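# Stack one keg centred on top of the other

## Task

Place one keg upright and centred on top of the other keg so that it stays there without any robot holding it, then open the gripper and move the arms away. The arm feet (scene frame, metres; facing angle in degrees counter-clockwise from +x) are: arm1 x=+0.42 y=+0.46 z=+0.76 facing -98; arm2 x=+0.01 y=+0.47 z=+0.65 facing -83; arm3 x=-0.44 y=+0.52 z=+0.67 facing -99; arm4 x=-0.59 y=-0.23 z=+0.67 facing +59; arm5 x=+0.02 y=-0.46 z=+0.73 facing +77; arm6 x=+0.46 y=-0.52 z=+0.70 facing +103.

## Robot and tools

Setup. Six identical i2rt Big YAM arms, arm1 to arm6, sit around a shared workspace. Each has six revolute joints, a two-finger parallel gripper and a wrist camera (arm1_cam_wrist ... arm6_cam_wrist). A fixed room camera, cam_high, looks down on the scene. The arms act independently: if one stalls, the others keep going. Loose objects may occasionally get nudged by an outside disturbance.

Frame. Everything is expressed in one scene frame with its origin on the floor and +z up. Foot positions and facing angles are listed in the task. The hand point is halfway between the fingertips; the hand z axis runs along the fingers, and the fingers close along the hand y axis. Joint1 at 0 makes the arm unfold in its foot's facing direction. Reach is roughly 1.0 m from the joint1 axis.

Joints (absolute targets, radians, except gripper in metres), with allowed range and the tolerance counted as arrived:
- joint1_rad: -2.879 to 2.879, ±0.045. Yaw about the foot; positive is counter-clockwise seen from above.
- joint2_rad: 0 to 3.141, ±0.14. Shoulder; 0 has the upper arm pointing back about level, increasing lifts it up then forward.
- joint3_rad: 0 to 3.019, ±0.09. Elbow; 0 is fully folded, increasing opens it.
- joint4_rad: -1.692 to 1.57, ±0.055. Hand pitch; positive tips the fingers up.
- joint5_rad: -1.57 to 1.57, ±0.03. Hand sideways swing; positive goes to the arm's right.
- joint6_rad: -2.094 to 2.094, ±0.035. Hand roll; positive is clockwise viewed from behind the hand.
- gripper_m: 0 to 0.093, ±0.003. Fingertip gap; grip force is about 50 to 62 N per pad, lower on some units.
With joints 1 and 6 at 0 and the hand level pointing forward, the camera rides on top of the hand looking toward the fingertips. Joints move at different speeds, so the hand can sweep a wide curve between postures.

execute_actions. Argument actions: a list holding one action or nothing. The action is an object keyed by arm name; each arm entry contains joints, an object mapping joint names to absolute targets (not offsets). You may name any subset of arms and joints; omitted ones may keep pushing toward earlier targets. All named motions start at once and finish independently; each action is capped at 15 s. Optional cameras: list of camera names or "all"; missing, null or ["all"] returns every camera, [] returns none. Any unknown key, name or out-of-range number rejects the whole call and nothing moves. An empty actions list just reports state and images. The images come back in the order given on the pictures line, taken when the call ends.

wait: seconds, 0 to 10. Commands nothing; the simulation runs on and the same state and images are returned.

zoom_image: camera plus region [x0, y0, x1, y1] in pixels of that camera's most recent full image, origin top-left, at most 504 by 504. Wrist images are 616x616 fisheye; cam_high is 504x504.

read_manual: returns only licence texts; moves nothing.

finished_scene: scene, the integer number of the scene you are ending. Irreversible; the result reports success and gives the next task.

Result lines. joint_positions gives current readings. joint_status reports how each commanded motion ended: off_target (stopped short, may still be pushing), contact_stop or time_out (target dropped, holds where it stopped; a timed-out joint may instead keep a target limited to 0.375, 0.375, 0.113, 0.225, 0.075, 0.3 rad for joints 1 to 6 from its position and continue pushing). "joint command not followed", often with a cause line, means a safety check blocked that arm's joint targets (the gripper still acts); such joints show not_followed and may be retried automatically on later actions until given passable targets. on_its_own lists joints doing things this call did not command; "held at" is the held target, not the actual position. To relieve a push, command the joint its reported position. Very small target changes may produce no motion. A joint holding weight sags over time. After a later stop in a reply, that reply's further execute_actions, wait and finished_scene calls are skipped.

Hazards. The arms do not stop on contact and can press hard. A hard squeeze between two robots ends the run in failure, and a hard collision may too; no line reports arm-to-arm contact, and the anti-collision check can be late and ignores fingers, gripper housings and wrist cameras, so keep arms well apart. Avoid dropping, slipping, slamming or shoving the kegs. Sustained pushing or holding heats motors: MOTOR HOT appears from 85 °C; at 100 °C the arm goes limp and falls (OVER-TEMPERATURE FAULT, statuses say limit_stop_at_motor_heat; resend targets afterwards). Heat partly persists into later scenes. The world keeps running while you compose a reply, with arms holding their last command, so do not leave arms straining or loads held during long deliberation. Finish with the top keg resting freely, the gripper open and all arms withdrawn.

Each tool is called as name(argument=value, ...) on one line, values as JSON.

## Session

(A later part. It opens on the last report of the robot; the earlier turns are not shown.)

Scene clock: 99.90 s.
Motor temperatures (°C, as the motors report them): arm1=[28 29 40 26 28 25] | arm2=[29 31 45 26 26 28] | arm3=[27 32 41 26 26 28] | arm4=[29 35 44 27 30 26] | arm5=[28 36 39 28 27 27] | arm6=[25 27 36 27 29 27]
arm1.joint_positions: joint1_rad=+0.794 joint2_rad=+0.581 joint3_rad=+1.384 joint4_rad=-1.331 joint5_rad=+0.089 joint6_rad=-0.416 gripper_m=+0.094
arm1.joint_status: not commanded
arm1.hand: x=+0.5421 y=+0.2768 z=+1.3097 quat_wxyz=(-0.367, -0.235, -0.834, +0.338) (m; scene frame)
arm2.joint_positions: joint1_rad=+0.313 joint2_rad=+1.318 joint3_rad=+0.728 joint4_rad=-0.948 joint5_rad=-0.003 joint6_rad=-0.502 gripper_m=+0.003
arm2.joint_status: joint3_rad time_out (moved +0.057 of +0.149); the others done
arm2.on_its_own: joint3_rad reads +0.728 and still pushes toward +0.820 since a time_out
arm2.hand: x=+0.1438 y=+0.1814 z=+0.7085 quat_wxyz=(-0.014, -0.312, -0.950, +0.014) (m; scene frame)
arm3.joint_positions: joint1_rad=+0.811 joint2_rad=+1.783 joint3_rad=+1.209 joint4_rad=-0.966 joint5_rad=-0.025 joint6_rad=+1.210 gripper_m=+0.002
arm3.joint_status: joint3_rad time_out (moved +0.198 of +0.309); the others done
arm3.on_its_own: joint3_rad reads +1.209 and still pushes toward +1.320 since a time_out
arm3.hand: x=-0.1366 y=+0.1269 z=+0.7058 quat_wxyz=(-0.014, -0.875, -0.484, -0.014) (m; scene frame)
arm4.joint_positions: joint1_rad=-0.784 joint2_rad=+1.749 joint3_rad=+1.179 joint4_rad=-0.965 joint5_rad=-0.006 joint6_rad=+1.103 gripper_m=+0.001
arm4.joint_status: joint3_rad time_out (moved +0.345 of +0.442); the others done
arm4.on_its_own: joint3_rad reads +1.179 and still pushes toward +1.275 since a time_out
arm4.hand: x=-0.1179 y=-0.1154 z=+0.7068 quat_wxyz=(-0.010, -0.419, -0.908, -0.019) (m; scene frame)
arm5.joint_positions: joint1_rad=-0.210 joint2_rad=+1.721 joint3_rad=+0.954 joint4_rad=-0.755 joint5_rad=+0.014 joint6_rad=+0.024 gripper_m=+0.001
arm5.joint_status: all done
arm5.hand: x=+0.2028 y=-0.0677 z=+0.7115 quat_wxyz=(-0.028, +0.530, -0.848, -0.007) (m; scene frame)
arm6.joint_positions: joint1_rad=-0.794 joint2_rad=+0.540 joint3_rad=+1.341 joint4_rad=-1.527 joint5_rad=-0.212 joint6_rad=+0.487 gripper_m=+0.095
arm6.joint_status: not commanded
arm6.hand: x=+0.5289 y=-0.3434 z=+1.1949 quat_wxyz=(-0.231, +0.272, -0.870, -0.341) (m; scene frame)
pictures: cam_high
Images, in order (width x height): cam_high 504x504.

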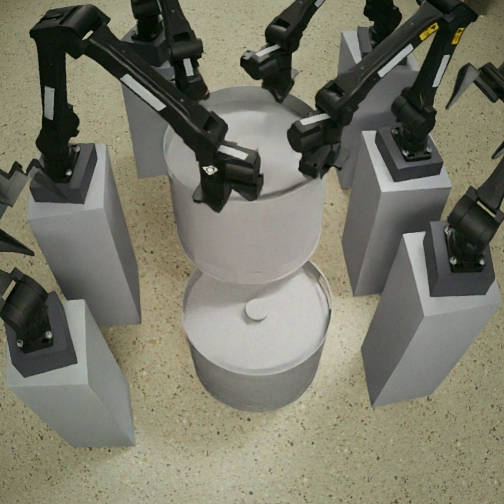

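execute_actions(actions=[{"arm2":{"joints":{"joint1_rad":0.615,"joint2_rad":1.395,"joint3_rad":1.01,"joint4_rad":-0.97,"joint6_rad":-0.207}},"arm3":{"joints":{"joint1_rad":0.96,"joint2_rad":1.84,"joint3_rad":1.625,"joint4_rad":-1.095,"joint6_rad":1.362}},"arm4":{"joints":{"joint1_rad":-0.845,"joint2_rad":1.885,"joint3_rad":1.70,"joint4_rad":-1.13,"joint6_rad":1.048}},"arm5":{"joints":{"joint1_rad":-0.451,"joint2_rad":1.72,"joint3_rad":1.23,"joint4_rad":-0.85,"joint6_rad":-0.204}}}], cameras=[])

Scene clock: 105.53 s.
Motor temperatures (°C, as the motors report them): arm1=[28 29 40 26 28 25] | arm2=[29 31 46 26 26 28] | arm3=[27 33 42 26 26 28] | arm4=[29 36 46 27 30 26] | arm5=[28 36 39 28 27 27] | arm6=[25 27 36 27 29 27]
arm1.joint_positions: joint1_rad=+0.794 joint2_rad=+0.581 joint3_rad=+1.384 joint4_rad=-1.331 joint5_rad=+0.089 joint6_rad=-0.416 gripper_m=+0.094
arm1.joint_status: not commanded
arm1.hand: x=+0.5421 y=+0.2768 z=+1.3097 quat_wxyz=(-0.367, -0.235, -0.834, +0.338) (m; scene frame)
arm2.joint_positions: joint1_rad=+0.594 joint2_rad=+1.512 joint3_rad=+0.913 joint4_rad=-0.948 joint5_rad=-0.004 joint6_rad=-0.221 gripper_m=+0.002
arm2.joint_status: joint3_rad time_out (moved +0.185 of +0.282); the others done
arm2.on_its_own: joint3_rad reads +0.913 and still pushes toward +1.010 since a time_out
arm2.hand: x=+0.2645 y=+0.1769 z=+0.7039 quat_wxyz=(-0.012, -0.313, -0.950, +0.007) (m; scene frame)
arm3.joint_positions: joint1_rad=+0.975 joint2_rad=+1.978 joint3_rad=+1.505 joint4_rad=-1.073 joint5_rad=-0.026 joint6_rad=+1.374 gripper_m=+0.002
arm3.joint_status: joint3_rad time_out (moved +0.295 of +0.416); the others done
arm3.on_its_own: joint3_rad reads +1.505 and still pushes toward +1.617 since a time_out
arm3.hand: x=-0.0154 y=+0.1246 z=+0.7037 quat_wxyz=(-0.008, -0.875, -0.484, -0.016) (m; scene frame)
arm4.joint_positions: joint1_rad=-0.840 joint2_rad=+2.019 joint3_rad=+1.587 joint4_rad=-1.105 joint5_rad=-0.008 joint6_rad=+1.049 gripper_m=+0.001
arm4.joint_status: joint3_rad time_out (moved +0.409 of +0.521); the others done
arm4.on_its_own: joint3_rad reads +1.587 and still pushes toward +1.700 since a time_out
arm4.hand: x=+0.0021 y=-0.1204 z=+0.7047 quat_wxyz=(-0.010, -0.420, -0.907, -0.018) (m; scene frame)
arm5.joint_positions: joint1_rad=-0.440 joint2_rad=+1.858 joint3_rad=+1.147 joint4_rad=-0.818 joint5_rad=+0.010 joint6_rad=-0.205 gripper_m=+0.001
arm5.joint_status: all done
arm5.hand: x=+0.3245 y=-0.0706 z=+0.7077 quat_wxyz=(-0.025, +0.529, -0.848, -0.002) (m; scene frame)
arm6.joint_positions: joint1_rad=-0.794 joint2_rad=+0.540 joint3_rad=+1.341 joint4_rad=-1.527 joint5_rad=-0.212 joint6_rad=+0.487 gripper_m=+0.095
arm6.joint_status: not commanded
arm6.hand: x=+0.5289 y=-0.3434 z=+1.1949 quat_wxyz=(-0.231, +0.272, -0.870, -0.341) (m; scene frame)
pictures: none
No camera images: the call's "cameras" was empty. Leave "cameras" out to get every camera's image.

execute_actions(actions=[{"arm2":{"joints":{"joint1_rad":0.805,"joint2_rad":1.59,"joint3_rad":1.29,"joint4_rad":-1.025,"joint6_rad":-0.02}},"arm3":{"joints":{"joint1_rad":1.082,"joint2_rad":2.075,"joint3_rad":2.06,"joint4_rad":-1.27,"joint6_rad":1.484}},"arm4":{"joints":{"joint1_rad":-0.88,"joint2_rad":2.22,"joint3_rad":2.33,"joint4_rad":-1.39,"joint6_rad":1.013}},"arm5":{"joints":{"joint1_rad":-0.625,"joint2_rad":1.875,"joint3_rad":1.52,"joint4_rad":-0.96,"joint6_rad":-0.375}}}])

zoom_image(camera="cam_high", region=[150,240,370,430])

Scene clock: 112.67 s.
Motor temperatures (°C, as the motors report them): arm1=[28 29 40 26 28 25] | arm2=[29 32 49 26 26 28] | arm3=[27 34 45 26 26 28] | arm4=[29 39 50 27 30 26] | arm5=[28 37 41 28 27 27] | arm6=[25 27 36 27 29 27]
arm1.joint_positions: joint1_rad=+0.794 joint2_rad=+0.581 joint3_rad=+1.384 joint4_rad=-1.331 joint5_rad=+0.089 joint6_rad=-0.416 gripper_m=+0.094
arm1.joint_status: not commanded
arm1.hand: x=+0.5421 y=+0.2768 z=+1.3097 quat_wxyz=(-0.367, -0.235, -0.834, +0.338) (m; scene frame)
arm2.joint_positions: joint1_rad=+0.776 joint2_rad=+1.740 joint3_rad=+1.176 joint4_rad=-0.994 joint5_rad=-0.001 joint6_rad=-0.037 gripper_m=+0.002
arm2.joint_status: joint2_rad time_out (moved +0.229 of +0.078); joint3_rad time_out (moved +0.263 of +0.377); the others done
arm2.on_its_own: joint2_rad reads +1.740 and still pushes toward +1.590 since a time_out; joint3_rad reads +1.176 and still pushes toward +1.288 since a time_out
arm2.hand: x=+0.3834 y=+0.1712 z=+0.6948 quat_wxyz=(-0.007, -0.313, -0.950, +0.005) (m; scene frame)
arm3.joint_positions: joint1_rad=+1.094 joint2_rad=+2.225 joint3_rad=+1.922 joint4_rad=-1.250 joint5_rad=-0.021 joint6_rad=+1.494 gripper_m=+0.002
arm3.joint_status: joint2_rad time_out (moved +0.247 of +0.097); joint3_rad time_out (moved +0.417 of +0.555); the others done
arm3.on_its_own: joint2_rad reads +2.225 and still pushes toward +2.075 since a time_out; joint3_rad reads +1.922 and still pushes toward +2.034 since a time_out
arm3.hand: x=+0.1041 y=+0.1203 z=+0.7018 quat_wxyz=(-0.004, -0.875, -0.483, -0.013) (m; scene frame)
arm4.joint_positions: joint1_rad=-0.879 joint2_rad=+2.355 joint3_rad=+2.172 joint4_rad=-1.367 joint5_rad=-0.010 joint6_rad=+1.012 gripper_m=+0.001
arm4.joint_status: joint3_rad time_out (moved +0.585 of +0.743); the others done
arm4.on_its_own: joint3_rad reads +2.172 and still pushes toward +2.284 since a time_out
arm4.hand: x=+0.1205 y=-0.1267 z=+0.7036 quat_wxyz=(-0.005, -0.421, -0.907, -0.015) (m; scene frame)
arm5.joint_positions: joint1_rad=-0.613 joint2_rad=+2.036 joint3_rad=+1.419 joint4_rad=-0.918 joint5_rad=+0.006 joint6_rad=-0.376 gripper_m=+0.001
arm5.joint_status: joint2_rad time_out (moved +0.178 of +0.017); joint3_rad time_out (moved +0.271 of +0.373); the others done
arm5.on_its_own: joint2_rad reads +2.036 and still pushes toward +1.875 since a time_out; joint3_rad reads +1.419 and still pushes toward +1.520 since a time_out
arm5.hand: x=+0.4444 y=-0.0755 z=+0.7003 quat_wxyz=(-0.021, +0.529, -0.848, +0.000) (m; scene frame)
arm6.joint_positions: joint1_rad=-0.794 joint2_rad=+0.540 joint3_rad=+1.341 joint4_rad=-1.527 joint5_rad=-0.212 joint6_rad=+0.487 gripper_m=+0.095
arm6.joint_status: not commanded
arm6.hand: x=+0.5289 y=-0.3434 z=+1.1949 quat_wxyz=(-0.231, +0.272, -0.870, -0.341) (m; scene frame)
pictures: arm1_cam_wrist, arm2_cam_wrist, arm3_cam_wrist, arm4_cam_wrist, arm5_cam_wrist, arm6_cam_wrist, cam_high
Images, in order (width x height): arm1_cam_wrist 616x616, arm2_cam_wrist 616x616, arm3_cam_wrist 616x616, arm4_cam_wrist 616x616, arm5_cam_wrist 616x616, arm6_cam_wrist 616x616, cam_high 504x504.

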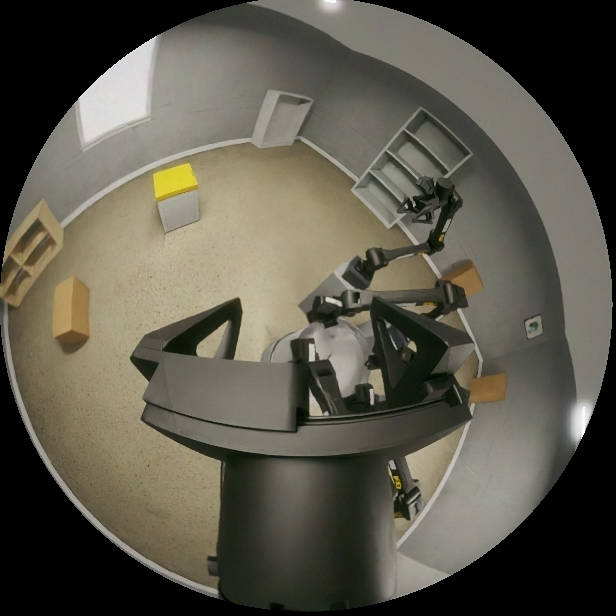

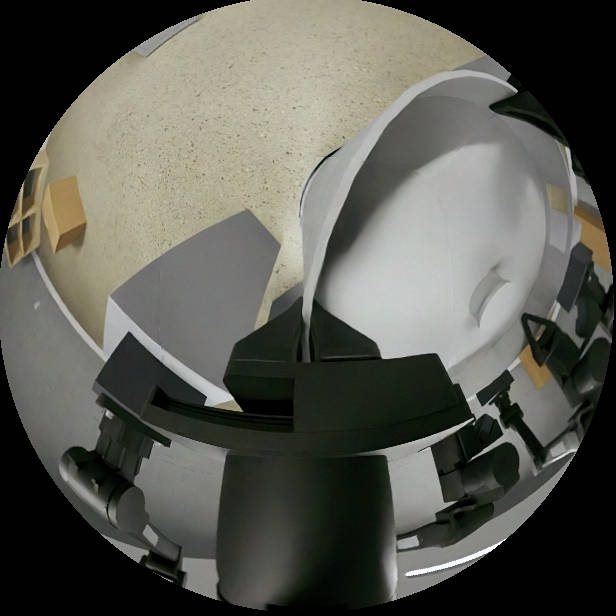

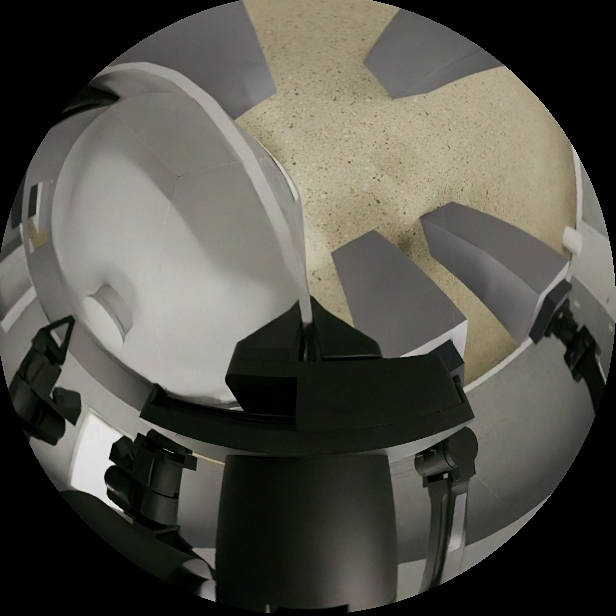

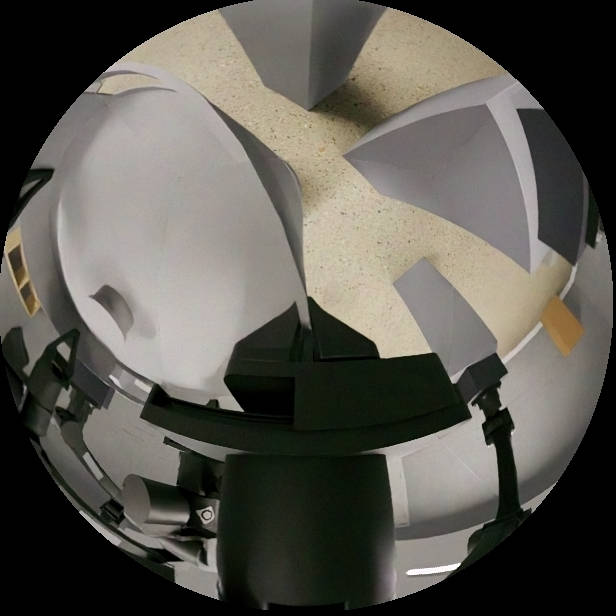

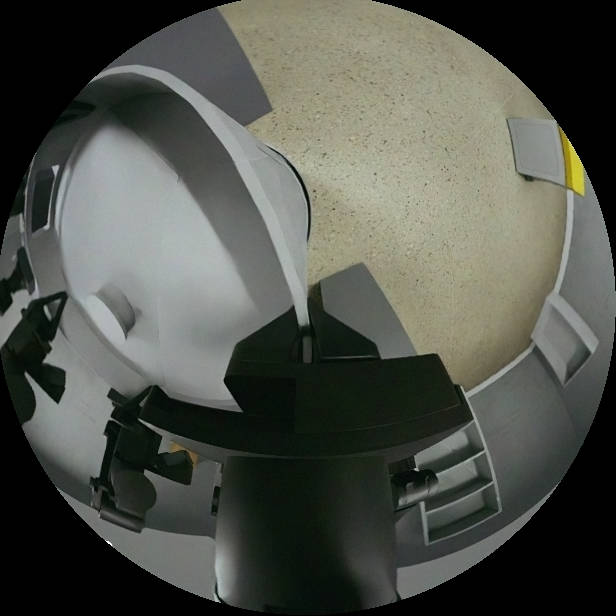

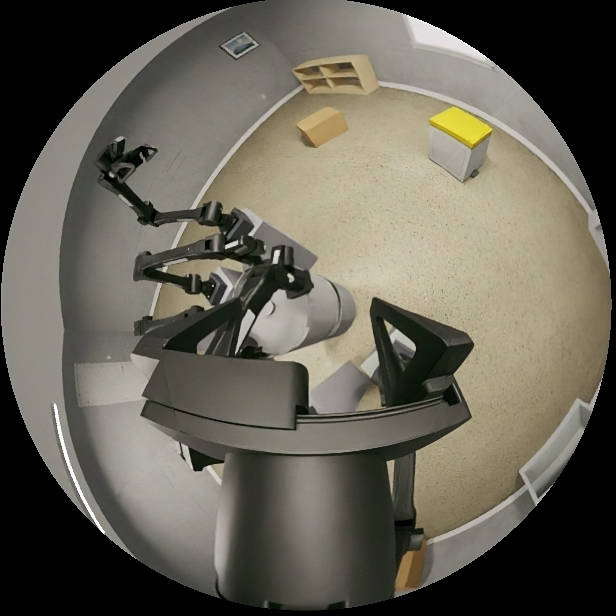

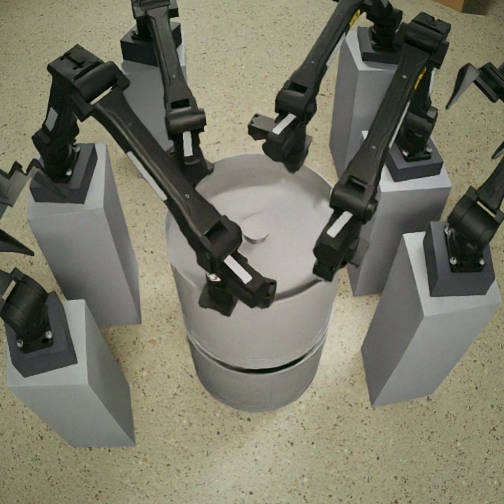

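Region (150, 240, 370, 430) of cam_high's 504x504 image, scaled by 2.291, with more detail than that image has; it fills the top 435 rows of this view, and the rest is white.

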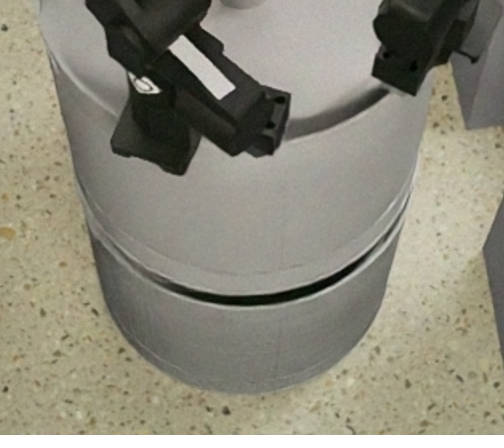

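execute_actions(actions=[{"arm2":{"joints":{"joint1_rad":0.825,"joint2_rad":1.58,"joint3_rad":1.325}},"arm3":{"joints":{"joint1_rad":1.092,"joint2_rad":2.10,"joint3_rad":2.065}},"arm4":{"joints":{"joint1_rad":-0.87,"joint2_rad":2.25,"joint3_rad":2.325}},"arm5":{"joints":{"joint1_rad":-0.632,"joint2_rad":1.875,"joint3_rad":1.55}}}], cameras=["cam_high","arm2_cam_wrist","arm3_cam_wrist","arm4_cam_wrist","arm5_cam_wrist"])

zoom_image(camera="cam_high", region=[150,240,370,430])

zoom_image(camera="arm5_cam_wrist", region=[230,110,370,290])

zoom_image(camera="arm2_cam_wrist", region=[260,110,400,290])

zoom_image(camera="arm3_cam_wrist", region=[220,100,360,280])

zoom_image(camera="arm4_cam_wrist", region=[220,100,360,280])

Scene clock: 124.37 s.
Motor temperatures (°C, as the motors report them): arm1=[28 29 40 26 28 25] | arm2=[29 34 52 26 26 28] | arm3=[27 36 47 26 26 28] | arm4=[29 42 53 27 30 26] | arm5=[28 39 43 28 27 27] | arm6=[25 27 36 27 29 27]
arm1.joint_positions: joint1_rad=+0.794 joint2_rad=+0.581 joint3_rad=+1.384 joint4_rad=-1.331 joint5_rad=+0.089 joint6_rad=-0.416 gripper_m=+0.094
arm1.joint_status: not commanded
arm1.hand: x=+0.5421 y=+0.2768 z=+1.3097 quat_wxyz=(-0.367, -0.235, -0.834, +0.338) (m; scene frame)
arm2.joint_positions: joint1_rad=+0.776 joint2_rad=+1.740 joint3_rad=+1.176 joint4_rad=-0.994 joint5_rad=-0.001 joint6_rad=-0.037 gripper_m=+0.002
arm2.joint_status: joint1_rad time_out (moved +0.000 of +0.049); joint2_rad time_out (moved +0.000 of -0.160); joint3_rad time_out (moved +0.000 of +0.149)
arm2.on_its_own: joint1_rad reads +0.776 and still pushes toward +0.825 since a time_out; joint2_rad reads +1.740 and still pushes toward +1.580 since a time_out; joint3_rad reads +1.176 and still pushes toward +1.288 since a time_out
arm2.hand: x=+0.3834 y=+0.1713 z=+0.6948 quat_wxyz=(-0.007, -0.313, -0.950, +0.005) (m; scene frame)
arm3.joint_positions: joint1_rad=+1.095 joint2_rad=+2.225 joint3_rad=+1.922 joint4_rad=-1.250 joint5_rad=-0.021 joint6_rad=+1.494 gripper_m=+0.002
arm3.joint_status: joint3_rad time_out (moved +0.000 of +0.143); the others done
arm3.on_its_own: joint3_rad reads +1.922 and still pushes toward +2.034 since a time_out
arm3.hand: x=+0.1044 y=+0.1207 z=+0.7018 quat_wxyz=(-0.003, -0.875, -0.484, -0.013) (m; scene frame)
arm4.joint_positions: joint1_rad=-0.879 joint2_rad=+2.357 joint3_rad=+2.173 joint4_rad=-1.367 joint5_rad=-0.010 joint6_rad=+1.011 gripper_m=+0.001
arm4.joint_status: joint3_rad time_out (moved +0.001 of +0.153); the others done
arm4.on_its_own: joint3_rad reads +2.173 and still pushes toward +2.285 since a time_out
arm4.hand: x=+0.1206 y=-0.1267 z=+0.7023 quat_wxyz=(-0.004, -0.420, -0.907, -0.015) (m; scene frame)
arm5.joint_positions: joint1_rad=-0.613 joint2_rad=+2.036 joint3_rad=+1.419 joint4_rad=-0.918 joint5_rad=+0.006 joint6_rad=-0.376 gripper_m=+0.001
arm5.joint_status: joint2_rad time_out (moved +0.000 of -0.161); joint3_rad time_out (moved +0.000 of +0.131); the others done
arm5.on_its_own: joint2_rad reads +2.036 and still pushes toward +1.875 since a time_out; joint3_rad reads +1.419 and still pushes toward +1.531 since a time_out
arm5.hand: x=+0.4444 y=-0.0755 z=+0.7003 quat_wxyz=(-0.021, +0.529, -0.848, +0.000) (m; scene frame)
arm6.joint_positions: joint1_rad=-0.794 joint2_rad=+0.540 joint3_rad=+1.341 joint4_rad=-1.527 joint5_rad=-0.212 joint6_rad=+0.487 gripper_m=+0.095
arm6.joint_status: not commanded
arm6.hand: x=+0.5289 y=-0.3434 z=+1.1949 quat_wxyz=(-0.231, +0.272, -0.870, -0.341) (m; scene frame)
pictures: arm2_cam_wrist, arm3_cam_wrist, arm4_cam_wrist, arm5_cam_wrist, cam_high
Images, in order (width x height): arm2_cam_wrist 616x616, arm3_cam_wrist 616x616, arm4_cam_wrist 616x616, arm5_cam_wrist 616x616, cam_high 504x504.

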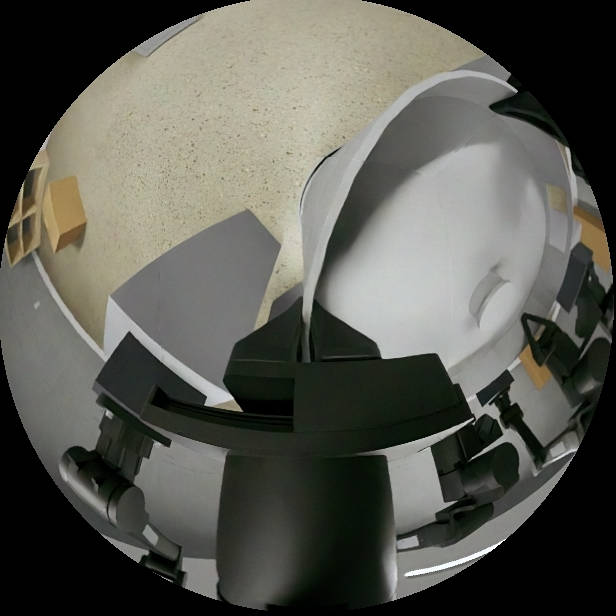

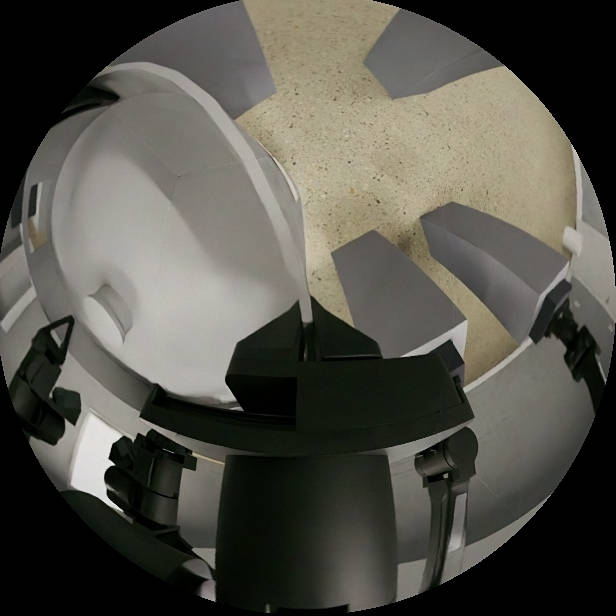

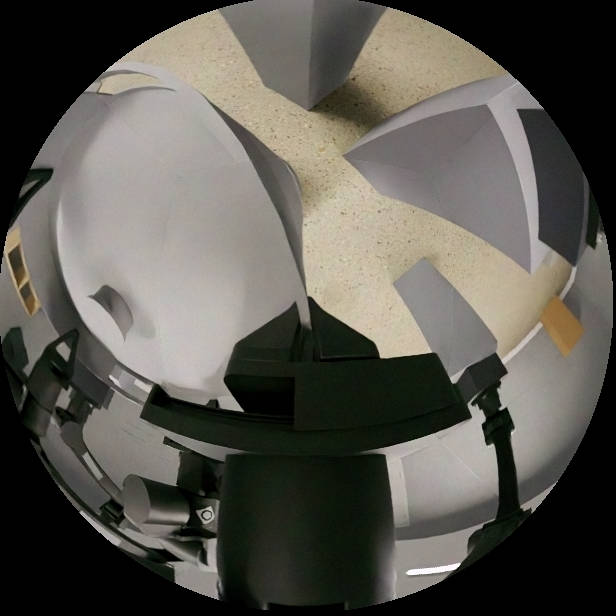

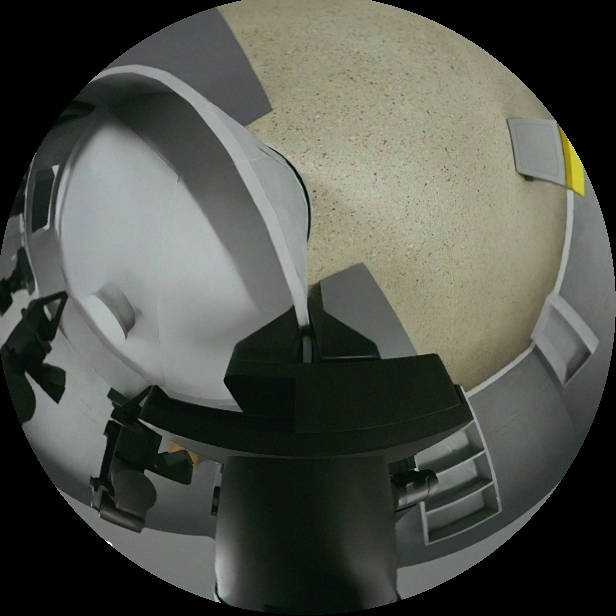

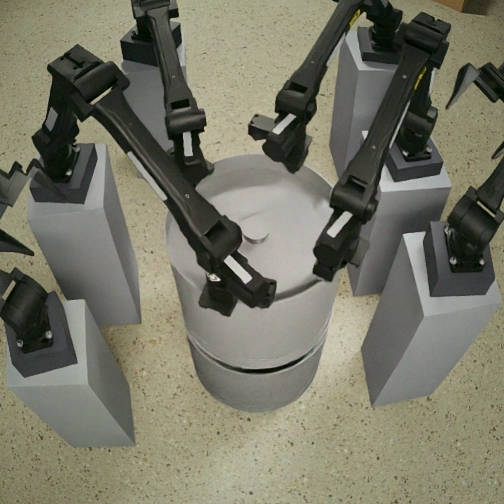

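Region (150, 240, 370, 430) of cam_high's 504x504 image, scaled by 2.291, with more detail than that image has; it fills the top 435 rows of this view, and the rest is white.

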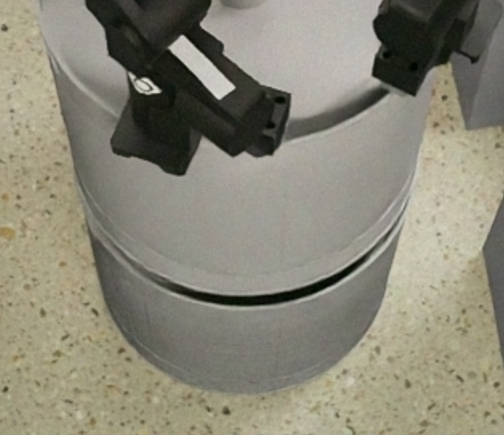

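Region (230, 110, 370, 290) of arm5_cam_wrist's 616x616 image, scaled by 2.800, with more detail than that image has.

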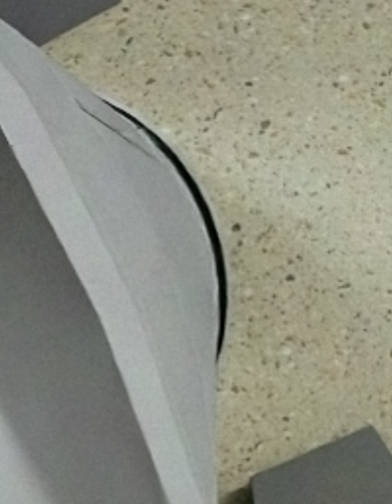

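Region (260, 110, 400, 290) of arm2_cam_wrist's 616x616 image, scaled by 2.800, with more detail than that image has.

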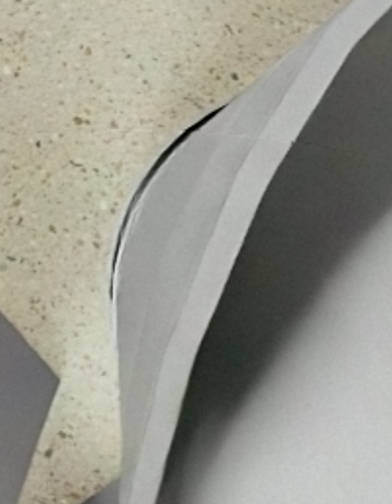

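Region (220, 100, 360, 280) of arm3_cam_wrist's 616x616 image, scaled by 2.800, with more detail than that image has.

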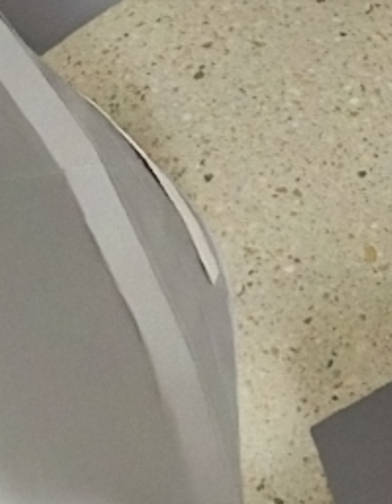

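Region (220, 100, 360, 280) of arm4_cam_wrist's 616x616 image, scaled by 2.800, with more detail than that image has.

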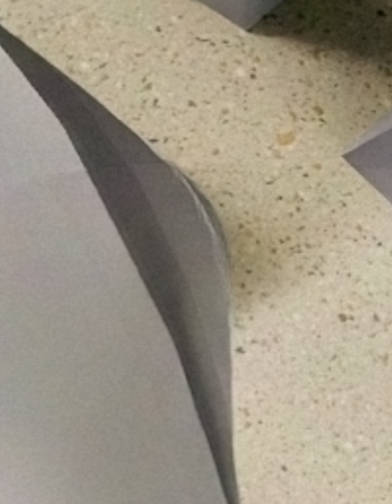

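execute_actions(actions=[{"arm2":{"joints":{"joint1_rad":0.86,"joint2_rad":1.57,"joint3_rad":1.37}},"arm3":{"joints":{"joint1_rad":1.10,"joint2_rad":2.15,"joint3_rad":2.10,"joint4_rad":-1.26}},"arm4":{"joints":{"joint1_rad":-0.88,"joint2_rad":2.30,"joint3_rad":2.38,"joint4_rad":-1.39}},"arm5":{"joints":{"joint1_rad":-0.68,"joint2_rad":1.875,"joint3_rad":1.60}}}], cameras=["cam_high","arm2_cam_wrist","arm5_cam_wrist"])

zoom_image(camera="cam_high", region=[150,240,370,430])

zoom_image(camera="arm5_cam_wrist", region=[230,110,370,290])

zoom_image(camera="arm2_cam_wrist", region=[260,110,400,290])

Scene clock: 131.03 s.
Motor temperatures (°C, as the motors report them): arm1=[28 29 40 26 28 25] | arm2=[29 35 54 26 26 28] | arm3=[27 36 48 26 26 28] | arm4=[29 43 54 27 30 26] | arm5=[28 40 45 28 27 27] | arm6=[25 27 36 27 29 27]
arm1.joint_positions: joint1_rad=+0.794 joint2_rad=+0.581 joint3_rad=+1.384 joint4_rad=-1.331 joint5_rad=+0.089 joint6_rad=-0.416 gripper_m=+0.094
arm1.joint_status: not commanded
arm1.hand: x=+0.5421 y=+0.2768 z=+1.3097 quat_wxyz=(-0.367, -0.235, -0.834, +0.338) (m; scene frame)
arm2.joint_positions: joint1_rad=+0.800 joint2_rad=+1.740 joint3_rad=+1.205 joint4_rad=-0.994 joint5_rad=-0.007 joint6_rad=-0.027 gripper_m=+0.003
arm2.joint_status: joint1_rad time_out (moved +0.024 of +0.084); joint2_rad time_out (moved +0.000 of -0.170); joint3_rad time_out (moved +0.028 of +0.194)
arm2.on_its_own: joint1_rad reads +0.800 and still pushes toward +0.860 since a time_out; joint2_rad reads +1.740 and still pushes toward +1.570 since a time_out; joint3_rad reads +1.205 and still pushes toward +1.317 since a time_out
arm2.hand: x=+0.4011 y=+0.1733 z=+0.7043 quat_wxyz=(-0.022, -0.307, -0.952, +0.007) (m; scene frame)
arm3.joint_positions: joint1_rad=+1.107 joint2_rad=+2.252 joint3_rad=+1.969 joint4_rad=-1.248 joint5_rad=-0.036 joint6_rad=+1.497 gripper_m=+0.002
arm3.joint_status: joint3_rad time_out (moved +0.047 of +0.178); the others done
arm3.on_its_own: joint3_rad reads +1.969 and still pushes toward +2.081 since a time_out
arm3.hand: x=+0.1225 y=+0.1213 z=+0.7015 quat_wxyz=(-0.010, -0.872, -0.488, -0.024) (m; scene frame)
arm4.joint_positions: joint1_rad=-0.882 joint2_rad=+2.402 joint3_rad=+2.251 joint4_rad=-1.369 joint5_rad=-0.011 joint6_rad=+1.000 gripper_m=+0.001
arm4.joint_status: joint3_rad time_out (moved +0.078 of +0.207); the others done
arm4.on_its_own: joint3_rad reads +2.251 and still pushes toward +2.363 since a time_out
arm4.hand: x=+0.1400 y=-0.1262 z=+0.7006 quat_wxyz=(-0.017, -0.417, -0.909, -0.024) (m; scene frame)
arm5.joint_positions: joint1_rad=-0.631 joint2_rad=+2.041 joint3_rad=+1.456 joint4_rad=-0.919 joint5_rad=+0.010 joint6_rad=-0.397 gripper_m=+0.001
arm5.joint_status: joint1_rad time_out (moved -0.019 of -0.067); joint2_rad time_out (moved +0.005 of -0.161); joint3_rad time_out (moved +0.038 of +0.181)
arm5.on_its_own: joint1_rad reads -0.631 and still pushes toward -0.680 since a time_out; joint2_rad reads +2.041 and still pushes toward +1.875 since a time_out; joint3_rad reads +1.456 and still pushes toward +1.569 since a time_out
arm5.hand: x=+0.4642 y=-0.0731 z=+0.7100 quat_wxyz=(-0.037, +0.529, -0.848, +0.000) (m; scene frame)
arm6.joint_positions: joint1_rad=-0.794 joint2_rad=+0.540 joint3_rad=+1.341 joint4_rad=-1.527 joint5_rad=-0.212 joint6_rad=+0.487 gripper_m=+0.095
arm6.joint_status: not commanded
arm6.hand: x=+0.5289 y=-0.3434 z=+1.1949 quat_wxyz=(-0.231, +0.272, -0.870, -0.341) (m; scene frame)
pictures: arm2_cam_wrist, arm5_cam_wrist, cam_high
Images, in order (width x height): arm2_cam_wrist 616x616, arm5_cam_wrist 616x616, cam_high 504x504.

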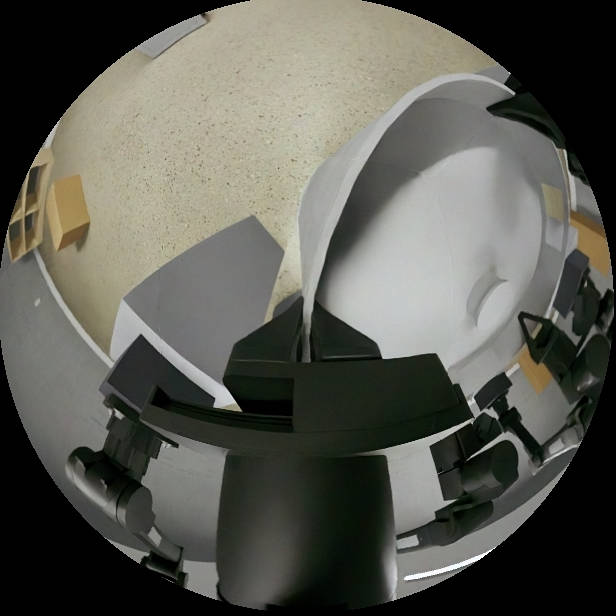

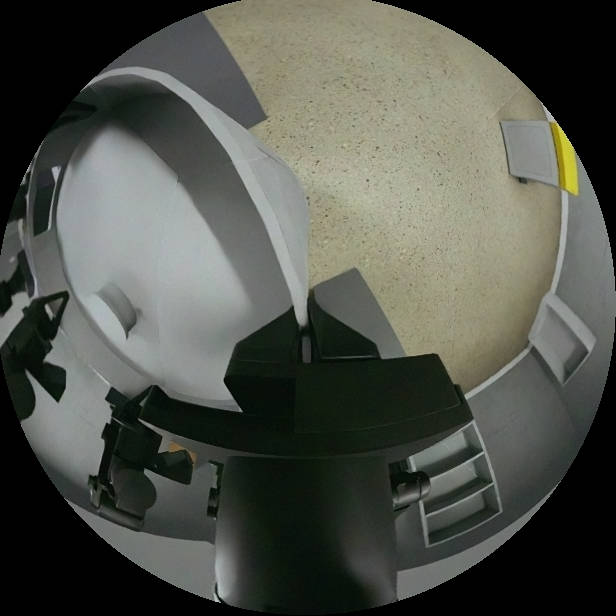

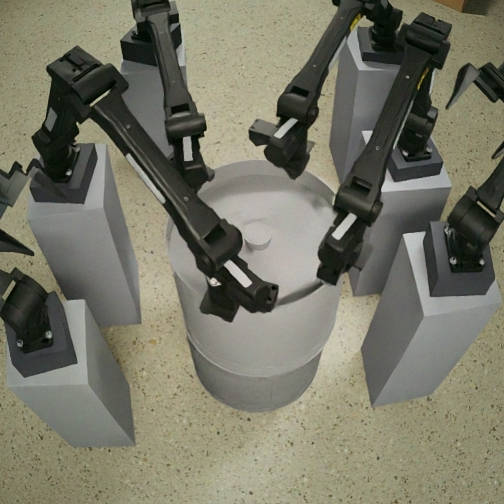

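Region (150, 240, 370, 430) of cam_high's 504x504 image, scaled by 2.291, with more detail than that image has; it fills the top 435 rows of this view, and the rest is white.

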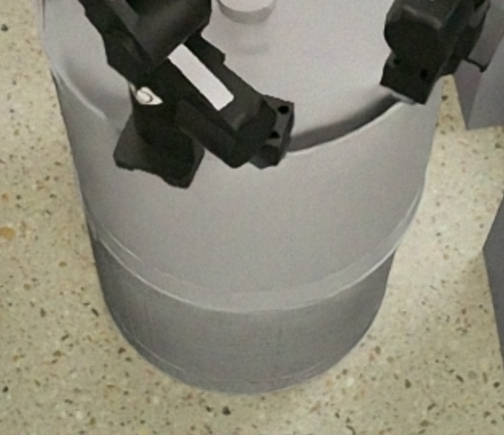

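Region (230, 110, 370, 290) of arm5_cam_wrist's 616x616 image, scaled by 2.800, with more detail than that image has.

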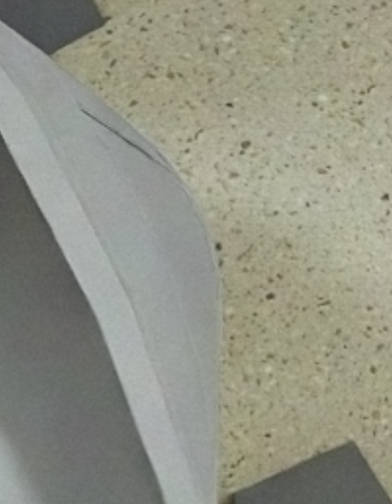

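Region (260, 110, 400, 290) of arm2_cam_wrist's 616x616 image, scaled by 2.800, with more detail than that image has.

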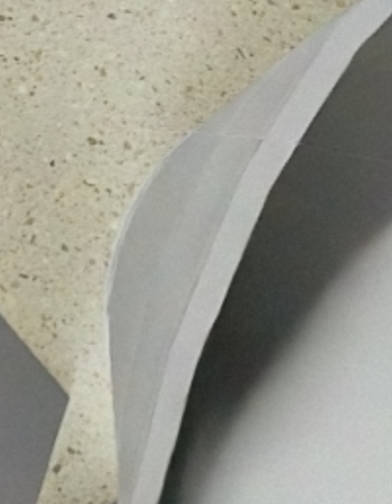

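execute_actions(actions=[{"arm2":{"joints":{"joint1_rad":0.80,"joint2_rad":1.60,"joint3_rad":1.25}},"arm3":{"joints":{"joint1_rad":1.095,"joint2_rad":2.11,"joint3_rad":2.0}},"arm4":{"joints":{"joint2_rad":2.26,"joint3_rad":2.27}},"arm5":{"joints":{"joint1_rad":-0.63,"joint2_rad":1.91,"joint3_rad":1.49}}}], cameras=["cam_high","arm2_cam_wrist","arm3_cam_wrist","arm4_cam_wrist","arm5_cam_wrist"])

zoom_image(camera="cam_high", region=[150,240,370,430])

zoom_image(camera="arm5_cam_wrist", region=[230,110,370,290])

zoom_image(camera="arm2_cam_wrist", region=[260,110,400,290])

zoom_image(camera="arm3_cam_wrist", region=[220,100,360,280])

zoom_image(camera="arm4_cam_wrist", region=[220,100,360,280])

Scene clock: 140.00 s.
Motor temperatures (°C, as the motors report them): arm1=[28 29 40 26 28 25] | arm2=[29 36 54 26 26 28] | arm3=[27 36 48 26 27 28] | arm4=[29 45 53 27 30 26] | arm5=[28 41 46 28 27 27] | arm6=[25 27 36 27 29 27]
arm1.joint_positions: joint1_rad=+0.794 joint2_rad=+0.581 joint3_rad=+1.384 joint4_rad=-1.331 joint5_rad=+0.089 joint6_rad=-0.416 gripper_m=+0.094
arm1.joint_status: not commanded
arm1.hand: x=+0.5421 y=+0.2768 z=+1.3097 quat_wxyz=(-0.367, -0.235, -0.834, +0.338) (m; scene frame)
arm2.joint_positions: joint1_rad=+0.784 joint2_rad=+1.765 joint3_rad=+1.190 joint4_rad=-0.995 joint5_rad=-0.007 joint6_rad=-0.034 gripper_m=+0.003
arm2.joint_status: joint2_rad time_out (moved +0.024 of -0.140); the others done
arm2.on_its_own: joint2_rad reads +1.765 and still pushes toward +1.600 since a time_out
arm2.hand: x=+0.3896 y=+0.1724 z=+0.6885 quat_wxyz=(-0.003, -0.311, -0.950, +0.000) (m; scene frame)
arm3.joint_positions: joint1_rad=+1.099 joint2_rad=+2.252 joint3_rad=+1.944 joint4_rad=-1.248 joint5_rad=-0.026 joint6_rad=+1.493 gripper_m=+0.002
arm3.joint_status: joint2_rad time_out (moved +0.000 of -0.142); the others done
arm3.on_its_own: joint2_rad reads +2.252 and still pushes toward +2.110 since a time_out
arm3.hand: x=+0.1111 y=+0.1206 z=+0.6922 quat_wxyz=(-0.001, -0.874, -0.486, -0.014) (m; scene frame)
arm4.joint_positions: joint1_rad=-0.882 joint2_rad=+2.397 joint3_rad=+2.217 joint4_rad=-1.375 joint5_rad=-0.013 joint6_rad=+0.999 gripper_m=+0.001
arm4.joint_status: all done
arm4.hand: x=+0.1286 y=-0.1270 z=+0.6910 quat_wxyz=(-0.002, -0.416, -0.909, -0.015) (m; scene frame)
arm5.joint_positions: joint1_rad=-0.621 joint2_rad=+2.063 joint3_rad=+1.436 joint4_rad=-0.907 joint5_rad=+0.004 joint6_rad=-0.391 gripper_m=+0.001
arm5.joint_status: joint2_rad off_target (ended at +2.063, target +1.910); the others done
arm5.on_its_own: joint2_rad reads +2.063 and still pushes toward +1.910 since a time_out
arm5.hand: x=+0.4520 y=-0.0743 z=+0.6911 quat_wxyz=(-0.022, +0.532, -0.847, -0.001) (m; scene frame)
arm6.joint_positions: joint1_rad=-0.794 joint2_rad=+0.540 joint3_rad=+1.341 joint4_rad=-1.527 joint5_rad=-0.212 joint6_rad=+0.487 gripper_m=+0.095
arm6.joint_status: not commanded
arm6.hand: x=+0.5289 y=-0.3434 z=+1.1949 quat_wxyz=(-0.231, +0.272, -0.870, -0.341) (m; scene frame)
pictures: arm2_cam_wrist, arm3_cam_wrist, arm4_cam_wrist, arm5_cam_wrist, cam_high
Images, in order (width x height): arm2_cam_wrist 616x616, arm3_cam_wrist 616x616, arm4_cam_wrist 616x616, arm5_cam_wrist 616x616, cam_high 504x504.

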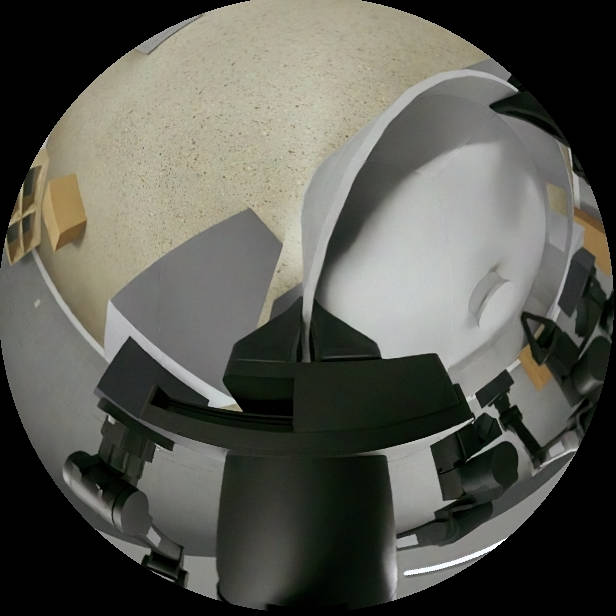

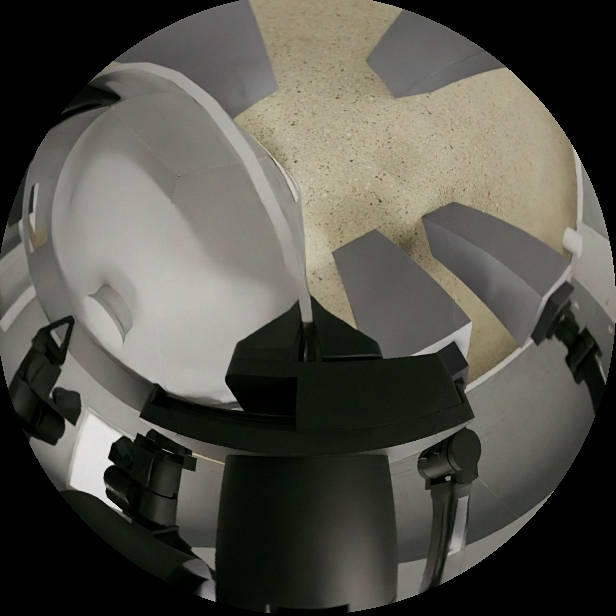

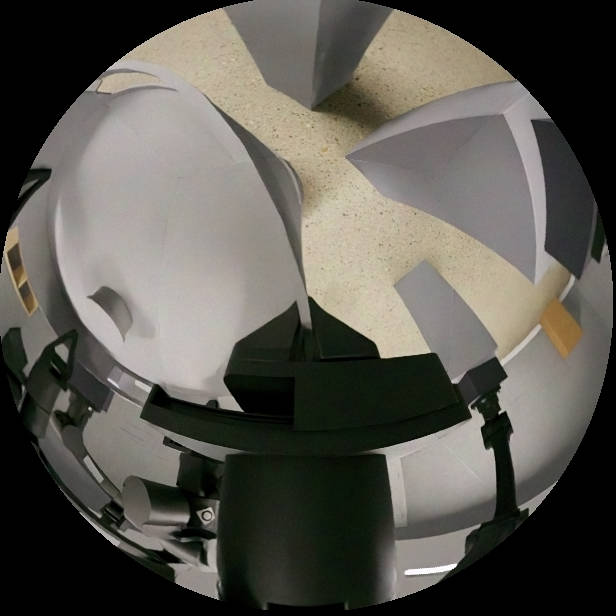

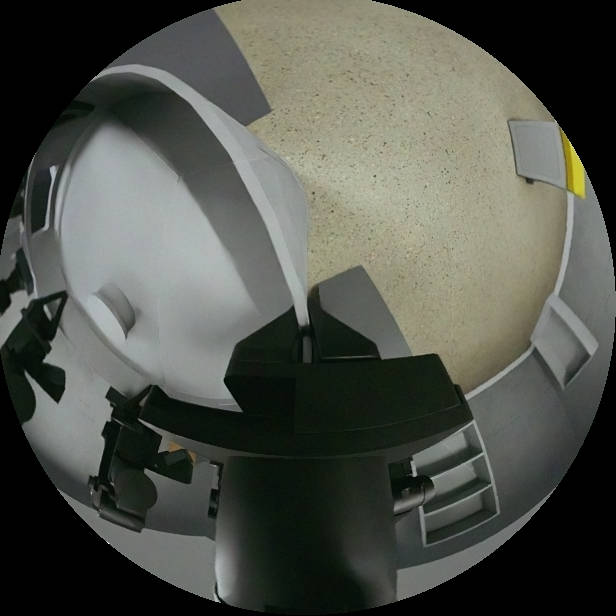

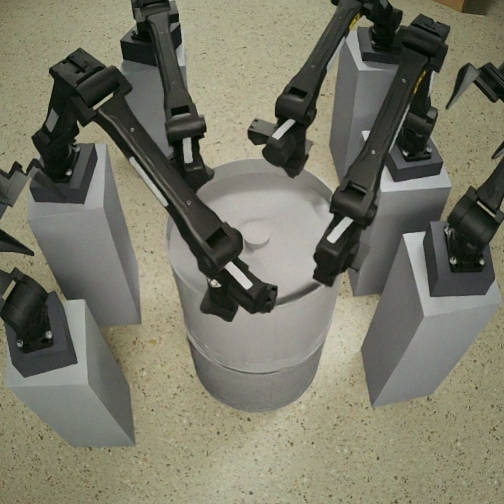

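Region (150, 240, 370, 430) of cam_high's 504x504 image, scaled by 2.291, with more detail than that image has; it fills the top 435 rows of this view, and the rest is white.

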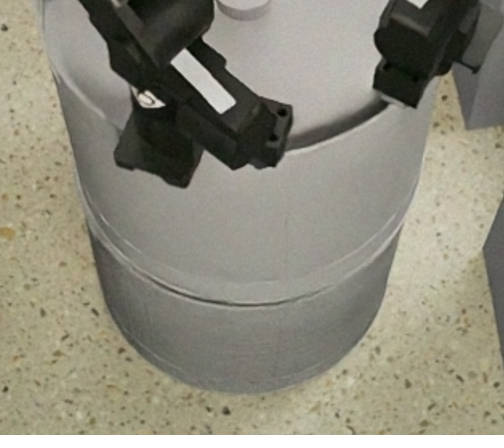

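Region (230, 110, 370, 290) of arm5_cam_wrist's 616x616 image, scaled by 2.800, with more detail than that image has.

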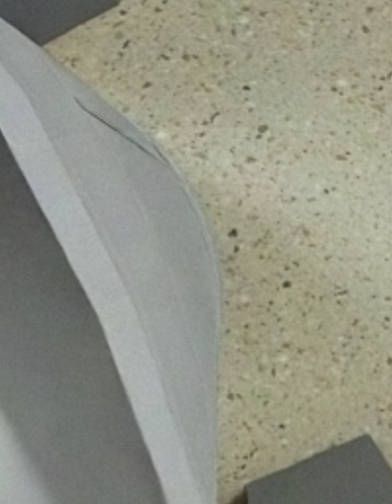

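Region (260, 110, 400, 290) of arm2_cam_wrist's 616x616 image, scaled by 2.800, with more detail than that image has.

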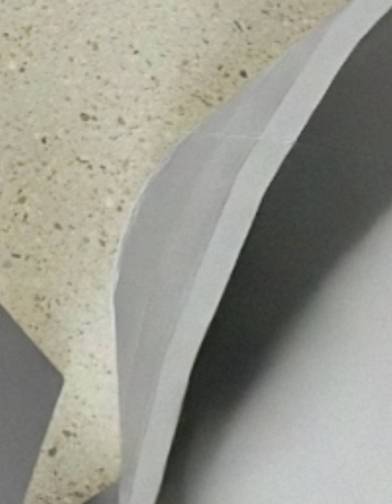

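Region (220, 100, 360, 280) of arm3_cam_wrist's 616x616 image, scaled by 2.800, with more detail than that image has.

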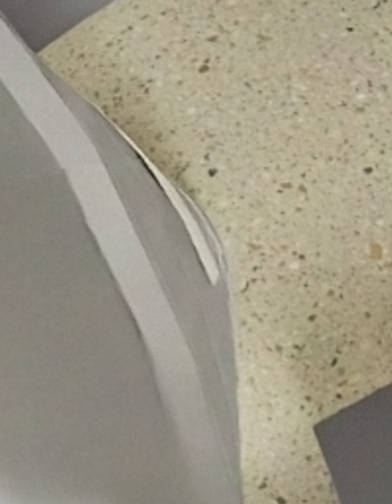

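Region (220, 100, 360, 280) of arm4_cam_wrist's 616x616 image, scaled by 2.800, with more detail than that image has.

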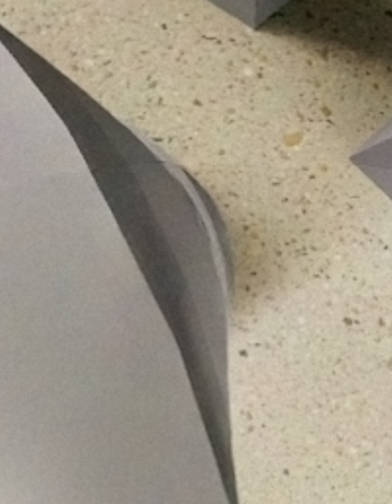

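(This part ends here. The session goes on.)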